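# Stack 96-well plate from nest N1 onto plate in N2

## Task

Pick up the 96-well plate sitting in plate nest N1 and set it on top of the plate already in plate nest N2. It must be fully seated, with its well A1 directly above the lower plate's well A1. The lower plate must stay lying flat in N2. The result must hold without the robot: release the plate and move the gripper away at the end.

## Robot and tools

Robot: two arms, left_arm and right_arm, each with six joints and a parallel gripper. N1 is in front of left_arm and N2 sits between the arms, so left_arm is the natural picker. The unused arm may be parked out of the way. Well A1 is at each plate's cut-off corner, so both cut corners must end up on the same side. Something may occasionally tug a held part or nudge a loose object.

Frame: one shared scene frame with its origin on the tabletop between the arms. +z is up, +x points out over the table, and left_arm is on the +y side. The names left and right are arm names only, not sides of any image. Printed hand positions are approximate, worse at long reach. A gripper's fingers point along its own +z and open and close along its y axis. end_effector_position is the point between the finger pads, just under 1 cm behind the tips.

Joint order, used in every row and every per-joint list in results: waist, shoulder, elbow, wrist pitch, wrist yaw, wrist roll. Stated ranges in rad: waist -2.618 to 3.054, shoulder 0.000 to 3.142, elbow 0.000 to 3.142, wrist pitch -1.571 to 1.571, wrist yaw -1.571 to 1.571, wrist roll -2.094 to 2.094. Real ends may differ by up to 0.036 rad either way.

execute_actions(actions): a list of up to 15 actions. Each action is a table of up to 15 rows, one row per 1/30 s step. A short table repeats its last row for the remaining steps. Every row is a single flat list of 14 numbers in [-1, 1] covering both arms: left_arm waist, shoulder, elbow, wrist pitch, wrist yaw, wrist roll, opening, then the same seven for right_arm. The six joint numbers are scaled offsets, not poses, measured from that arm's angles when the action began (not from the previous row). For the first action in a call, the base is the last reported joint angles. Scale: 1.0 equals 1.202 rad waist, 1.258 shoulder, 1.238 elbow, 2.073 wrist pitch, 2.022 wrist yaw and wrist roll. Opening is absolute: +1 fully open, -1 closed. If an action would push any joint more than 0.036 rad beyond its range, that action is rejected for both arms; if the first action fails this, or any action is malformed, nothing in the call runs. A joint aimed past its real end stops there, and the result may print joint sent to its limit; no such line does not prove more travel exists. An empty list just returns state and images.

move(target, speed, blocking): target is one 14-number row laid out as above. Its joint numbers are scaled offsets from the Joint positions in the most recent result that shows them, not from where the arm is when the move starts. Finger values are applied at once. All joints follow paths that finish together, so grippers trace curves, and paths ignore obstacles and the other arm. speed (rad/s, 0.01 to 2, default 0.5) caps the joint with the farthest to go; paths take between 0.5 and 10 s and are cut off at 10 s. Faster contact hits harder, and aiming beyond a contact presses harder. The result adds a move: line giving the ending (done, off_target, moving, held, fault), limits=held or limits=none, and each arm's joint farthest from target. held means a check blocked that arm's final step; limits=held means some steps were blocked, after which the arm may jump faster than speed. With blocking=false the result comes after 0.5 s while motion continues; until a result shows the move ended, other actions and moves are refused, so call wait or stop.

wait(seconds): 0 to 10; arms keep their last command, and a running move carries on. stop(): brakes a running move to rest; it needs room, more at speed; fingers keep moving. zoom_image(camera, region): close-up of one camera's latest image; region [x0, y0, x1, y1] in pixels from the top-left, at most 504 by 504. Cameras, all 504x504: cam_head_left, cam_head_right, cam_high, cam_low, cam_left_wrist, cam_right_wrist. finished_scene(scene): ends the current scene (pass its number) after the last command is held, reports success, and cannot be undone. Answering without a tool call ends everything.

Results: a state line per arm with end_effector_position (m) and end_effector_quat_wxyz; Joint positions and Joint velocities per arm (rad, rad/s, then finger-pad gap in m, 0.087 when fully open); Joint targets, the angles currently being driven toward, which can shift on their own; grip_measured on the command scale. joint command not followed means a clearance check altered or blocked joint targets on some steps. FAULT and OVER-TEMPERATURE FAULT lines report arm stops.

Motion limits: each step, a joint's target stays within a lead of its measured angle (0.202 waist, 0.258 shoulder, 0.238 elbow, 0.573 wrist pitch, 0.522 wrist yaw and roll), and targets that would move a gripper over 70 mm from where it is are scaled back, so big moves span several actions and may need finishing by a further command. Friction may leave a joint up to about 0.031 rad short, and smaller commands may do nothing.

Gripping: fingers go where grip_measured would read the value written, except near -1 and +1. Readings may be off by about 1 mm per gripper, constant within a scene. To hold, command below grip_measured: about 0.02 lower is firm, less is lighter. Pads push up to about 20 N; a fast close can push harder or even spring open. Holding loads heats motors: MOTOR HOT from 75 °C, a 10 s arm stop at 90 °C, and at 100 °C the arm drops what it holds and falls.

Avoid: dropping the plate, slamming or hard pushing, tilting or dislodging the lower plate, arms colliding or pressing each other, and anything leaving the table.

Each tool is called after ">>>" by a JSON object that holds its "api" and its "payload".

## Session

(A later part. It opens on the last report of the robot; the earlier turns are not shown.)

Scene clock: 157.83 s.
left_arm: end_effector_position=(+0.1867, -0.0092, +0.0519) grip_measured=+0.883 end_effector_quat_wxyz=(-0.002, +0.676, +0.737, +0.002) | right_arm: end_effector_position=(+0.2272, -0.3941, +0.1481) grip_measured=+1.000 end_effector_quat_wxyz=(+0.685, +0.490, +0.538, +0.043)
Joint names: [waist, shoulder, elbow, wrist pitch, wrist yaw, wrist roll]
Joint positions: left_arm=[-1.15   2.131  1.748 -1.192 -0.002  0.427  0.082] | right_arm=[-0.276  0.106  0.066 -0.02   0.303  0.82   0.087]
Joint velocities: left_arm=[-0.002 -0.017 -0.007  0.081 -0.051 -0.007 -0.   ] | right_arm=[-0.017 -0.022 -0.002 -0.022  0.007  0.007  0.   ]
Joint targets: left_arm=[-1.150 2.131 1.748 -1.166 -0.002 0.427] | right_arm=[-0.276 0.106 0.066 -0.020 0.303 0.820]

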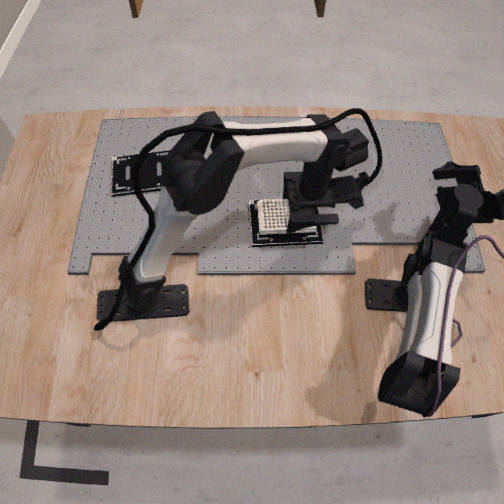

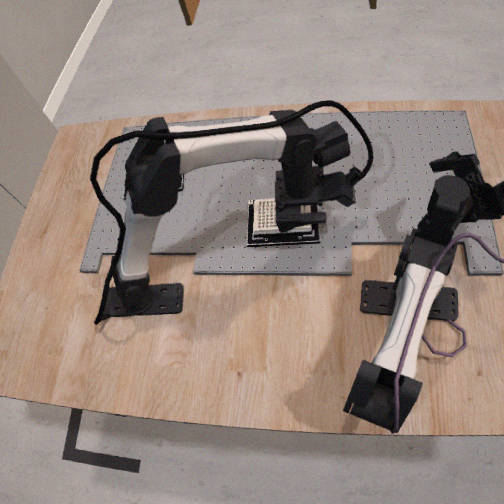

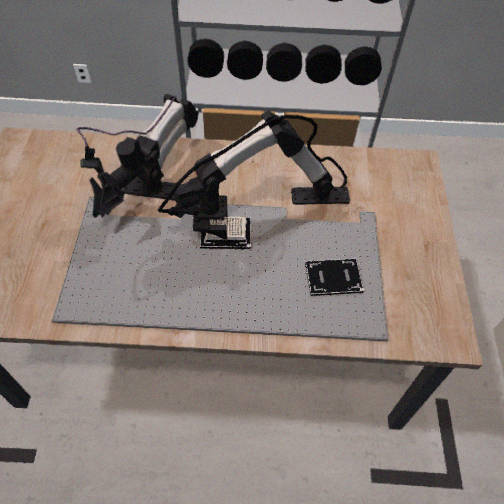

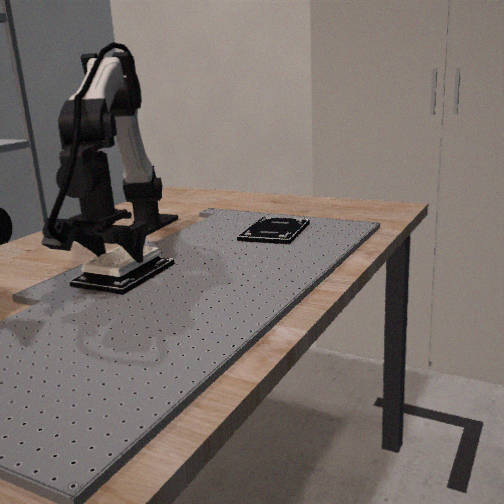

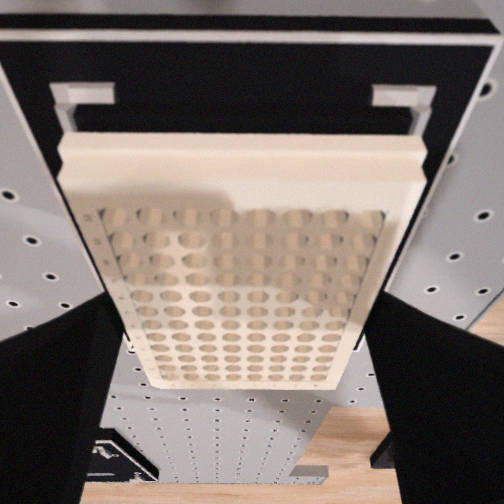

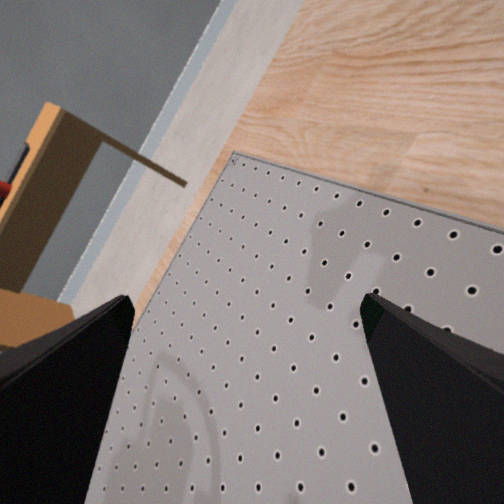

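It resists both ways. Release, lift, inspect.

>>> {"api": "execute_actions", "payload": {"actions": [[[0,0,0,0,0,0,0.87,0,0,0,0,0,0,1],[0,0,0,0,0,0,0.88,0,0,0,0,0,0,1],[0,0,0,0,0,0,0.89,0,0,0,0,0,0,1],[0,0,0,0,0,0,0.90,0,0,0,0,0,0,1],[0,0,0,0,0,0,0.92,0,0,0,0,0,0,1],[0,0,0,0,0,0,0.95,0,0,0,0,0,0,1],[0,0,0,0,0,0,1,0,0,0,0,0,0,1]]]}}

>>> {"api": "move", "payload": {"target": [0,-0.25,0,-0.04,0,0,1, 0,0,0,0,0,0,1], "speed": 0.4}}

>>> {"api": "zoom_image", "payload": {"camera": "cam_low", "region": [65, 230, 185, 300]}}

>>> {"api": "zoom_image", "payload": {"camera": "cam_high", "region": [190, 205, 260, 255]}}

>>> {"api": "zoom_image", "payload": {"camera": "cam_head_left", "region": [240, 190, 330, 255]}}

Scene clock: 165.67 s.
left_arm: end_effector_position=(+0.1867, -0.0091, +0.0519) grip_measured=+1.000 end_effector_quat_wxyz=(-0.002, +0.676, +0.737, +0.002) | right_arm: end_effector_position=(+0.2272, -0.3941, +0.1481) grip_measured=+1.000 end_effector_quat_wxyz=(+0.685, +0.490, +0.538, +0.043)
Joint names: [waist, shoulder, elbow, wrist pitch, wrist yaw, wrist roll]
Joint positions: left_arm=[-1.15   2.131  1.748 -1.192 -0.002  0.427  0.087] | right_arm=[-0.276  0.106  0.066 -0.02   0.303  0.82   0.087]
Joint velocities: left_arm=[-0.012 -0.007  0.002  0.007 -0.095 -0.022  0.   ] | right_arm=[-0.012  0.017  0.027 -0.051 -0.007  0.022  0.   ]
Joint targets: left_arm=[-1.150 2.131 1.748 -1.192 -0.002 0.427] | right_arm=[-0.276 0.106 0.066 -0.020 0.303 0.820]

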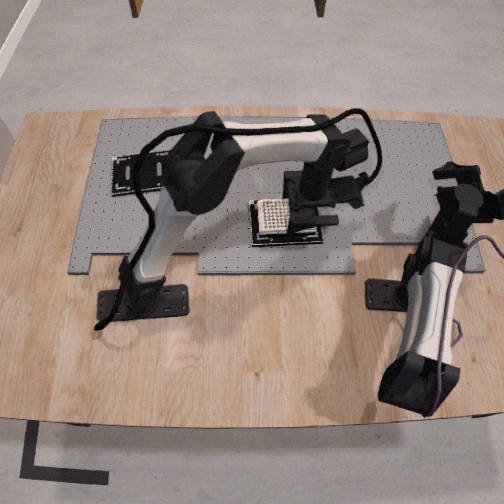

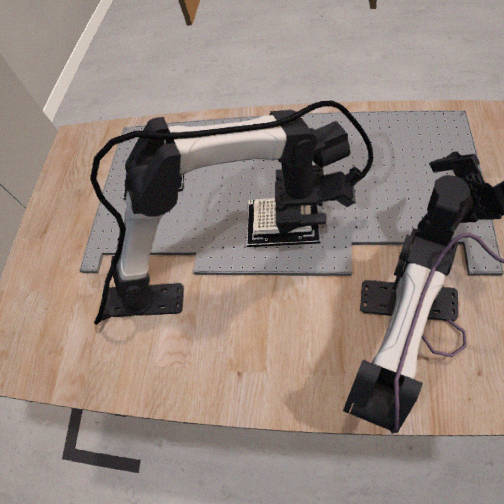

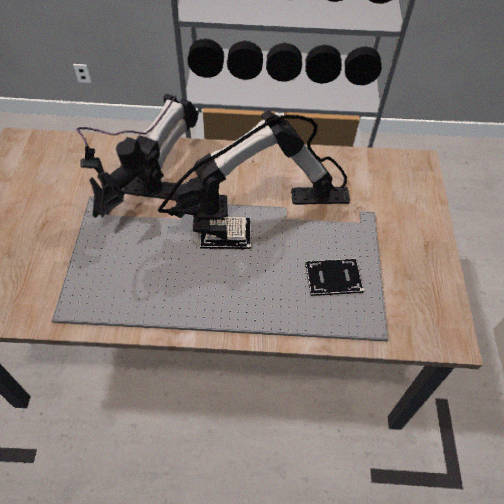

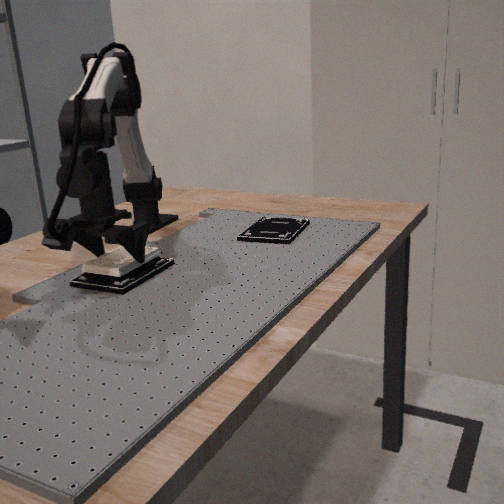

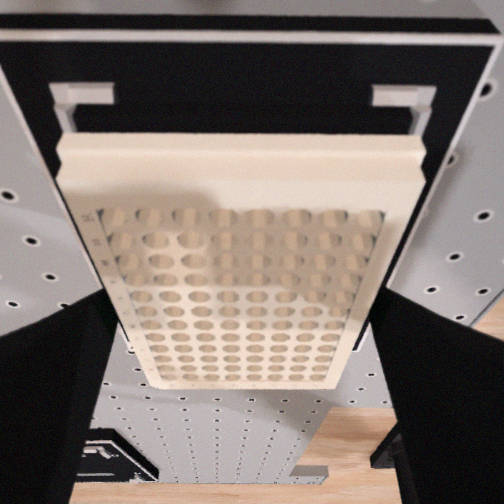

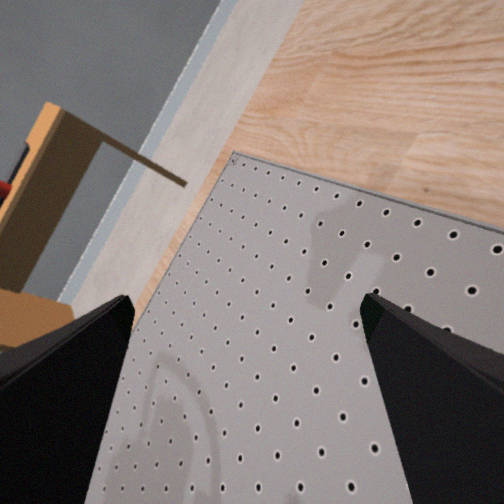

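Scene clock: 166.97 s.
left_arm: end_effector_position=(+0.1792, +0.0040, +0.1605) grip_measured=+1.000 end_effector_quat_wxyz=(+0.114, +0.671, +0.732, -0.036) | right_arm: end_effector_position=(+0.2272, -0.3941, +0.1481) grip_measured=+1.000 end_effector_quat_wxyz=(+0.685, +0.490, +0.538, +0.043)
Joint names: [waist, shoulder, elbow, wrist pitch, wrist yaw, wrist roll]
Joint positions: left_arm=[-1.15   1.819  1.748 -1.261 -0.002  0.427  0.087] | right_arm=[-0.276  0.106  0.066 -0.02   0.303  0.82   0.087]
Joint velocities: left_arm=[-0.007  0.002  0.002  0.007 -0.007  0.022  0.   ] | right_arm=[ 0.002 -0.012 -0.032 -0.051  0.081 -0.051  0.   ]
Joint targets: left_arm=[-1.150 1.816 1.748 -1.275 -0.002 0.427] | right_arm=[-0.276 0.106 0.066 -0.020 0.303 0.820]
move: done; limits=none; left_arm: farthest joint: the wrist pitch, 0.014 radians from its target (0.083 radians at the start); right_arm: farthest joint: the waist, 0.000 radians from its target (0.000 radians at the start)

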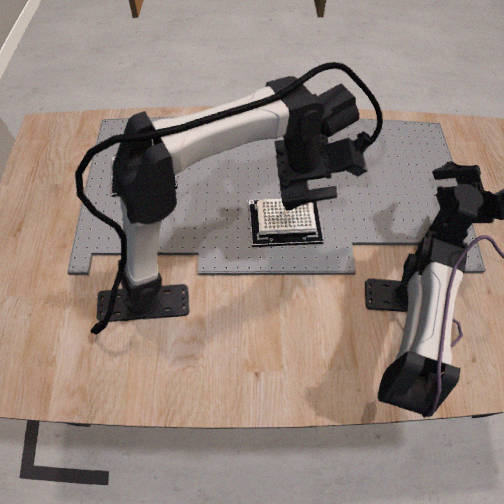

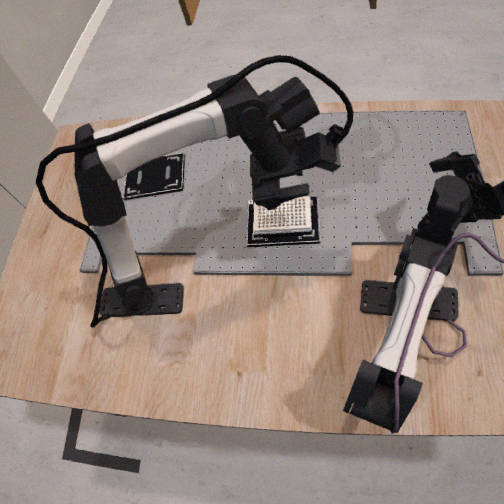

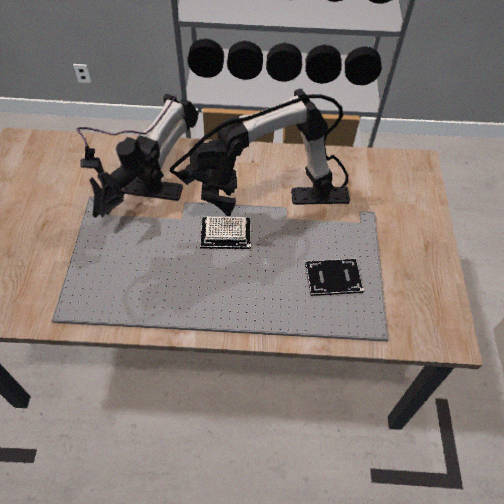

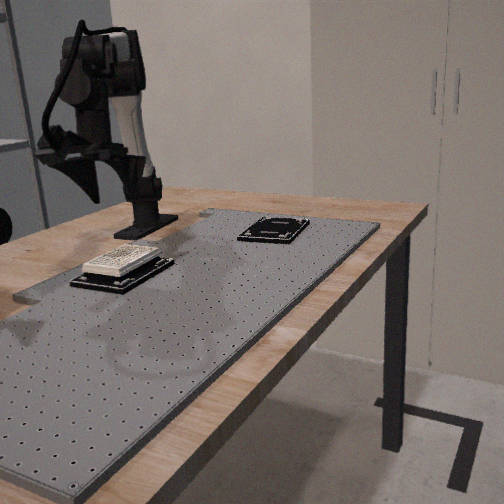

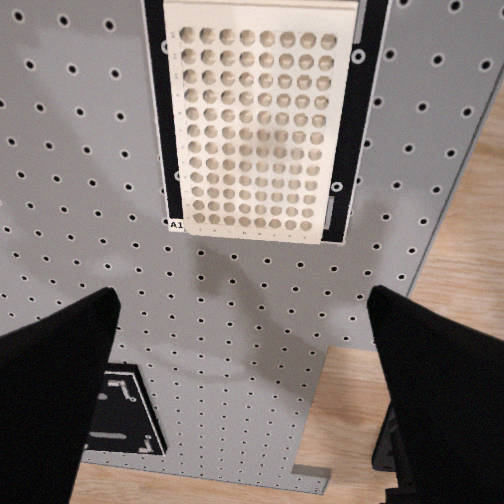

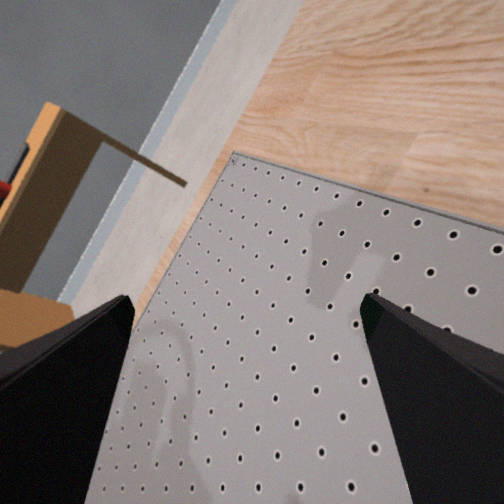

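Region (65, 230, 185, 300) of cam_low's 504x504 image, scaled by 4.200, with more detail than that image has; it fills the top 294 rows of this view, and the rest is white.

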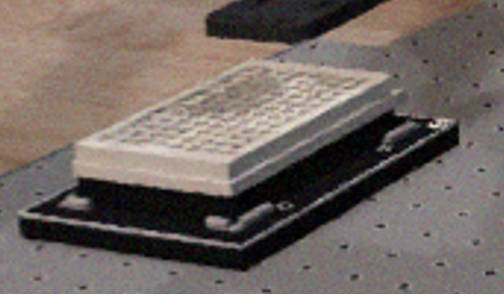

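Region (190, 205, 260, 255) of cam_high's 504x504 image, scaled by 7.200, with more detail than that image has; it fills the top 360 rows of this view, and the rest is white.

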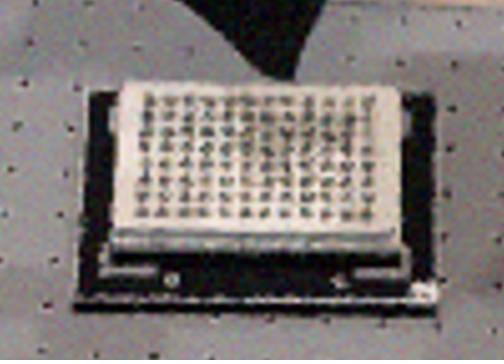

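Region (240, 190, 330, 255) of cam_head_left's 504x504 image, scaled by 5.600, with more detail than that image has.

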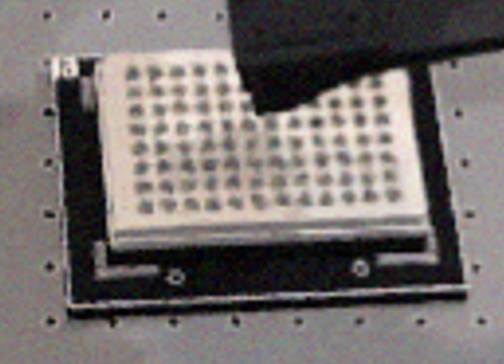

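>>> {"api": "move", "payload": {"target": [0.6,-0.4,-0.3,0,0,0,1, 0,0,0,0,0,0,1], "speed": 1.0}}

>>> {"api": "zoom_image", "payload": {"camera": "cam_head_right", "region": [235, 185, 330, 255]}}

Scene clock: 170.27 s.
left_arm: end_effector_position=(+0.2355, +0.2360, +0.2024) grip_measured=+1.000 end_effector_quat_wxyz=(+0.194, +0.368, +0.909, +0.009) | right_arm: end_effector_position=(+0.2272, -0.3941, +0.1481) grip_measured=+1.000 end_effector_quat_wxyz=(+0.685, +0.490, +0.538, +0.043)
Joint names: [waist, shoulder, elbow, wrist pitch, wrist yaw, wrist roll]
Joint positions: left_arm=[-0.435  1.324  1.399 -1.255 -0.002  0.427  0.087] | right_arm=[-0.276  0.106  0.066 -0.02   0.303  0.82   0.087]
Joint velocities: left_arm=[-0.012  0.002 -0.007 -0.022 -0.007 -0.007  0.   ] | right_arm=[-0.007 -0.002  0.007 -0.066 -0.051 -0.007  0.   ]
Joint targets: left_arm=[-0.428 1.316 1.376 -1.260 -0.002 0.427] | right_arm=[-0.276 0.106 0.066 -0.020 0.303 0.820]
move: off_target (left_arm); limits=none; left_arm: farthest joint: the elbow, 0.022 radians from its target (0.371 radians at the start); right_arm: farthest joint: the waist, 0.000 radians from its target (0.000 radians at the start)

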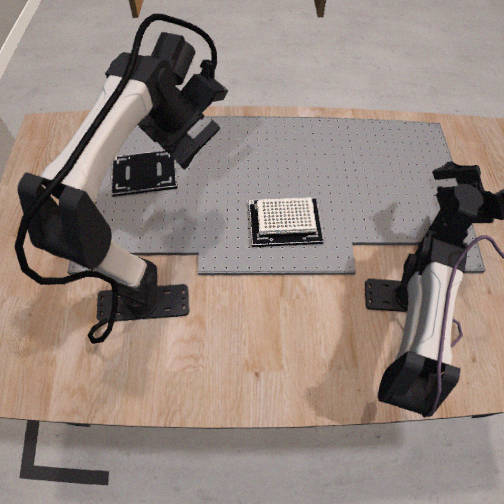

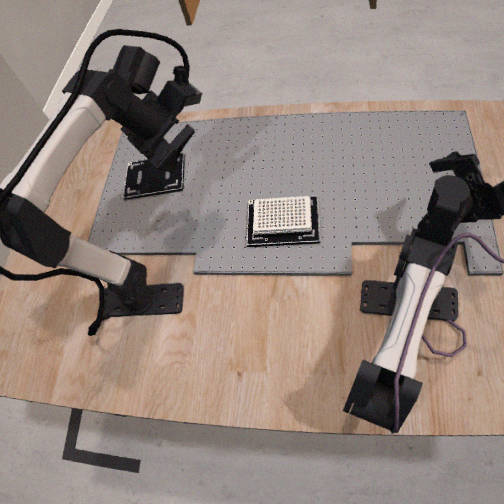

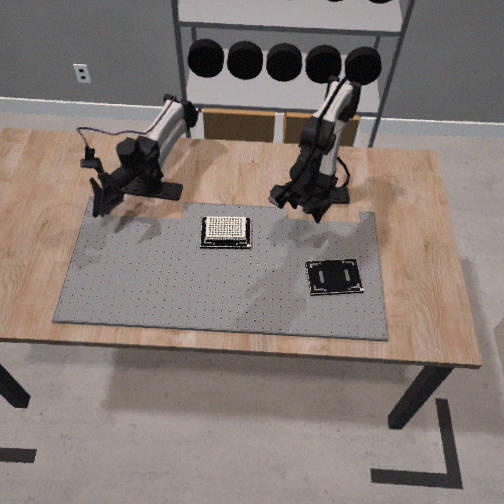

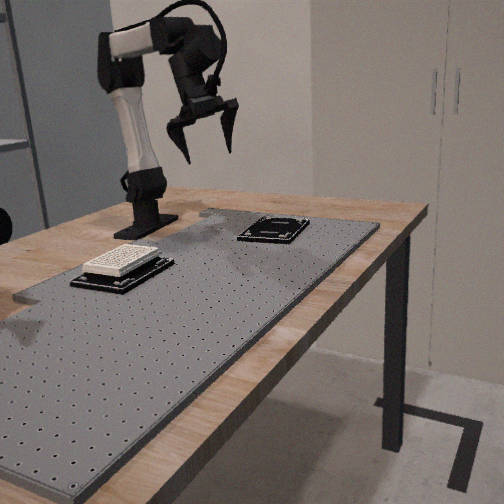

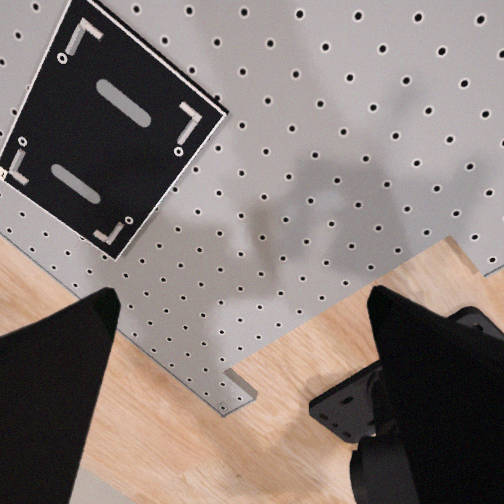

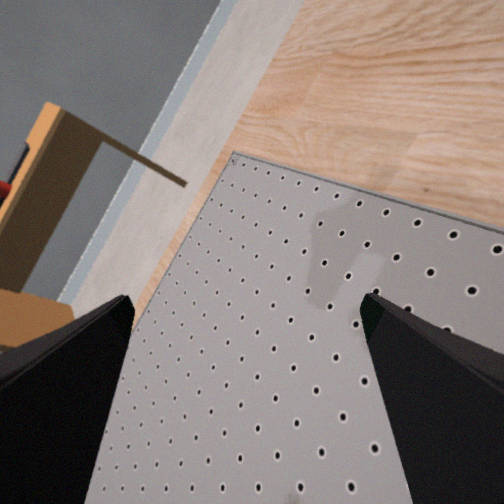

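Region (235, 185, 330, 255) of cam_head_right's 504x504 image, scaled by 5.305, with more detail than that image has; it fills the top 371 rows of this view, and the rest is white.

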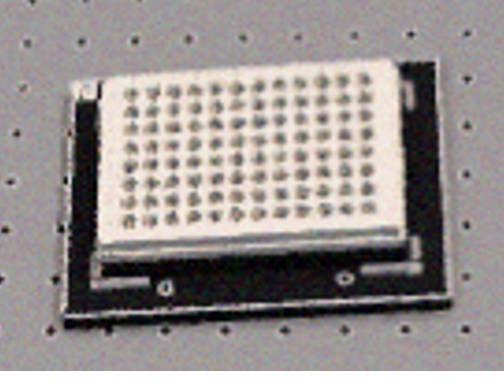

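>>> {"api": "finished_scene", "payload": {"scene": 1}}

The scene is finished: the task was done.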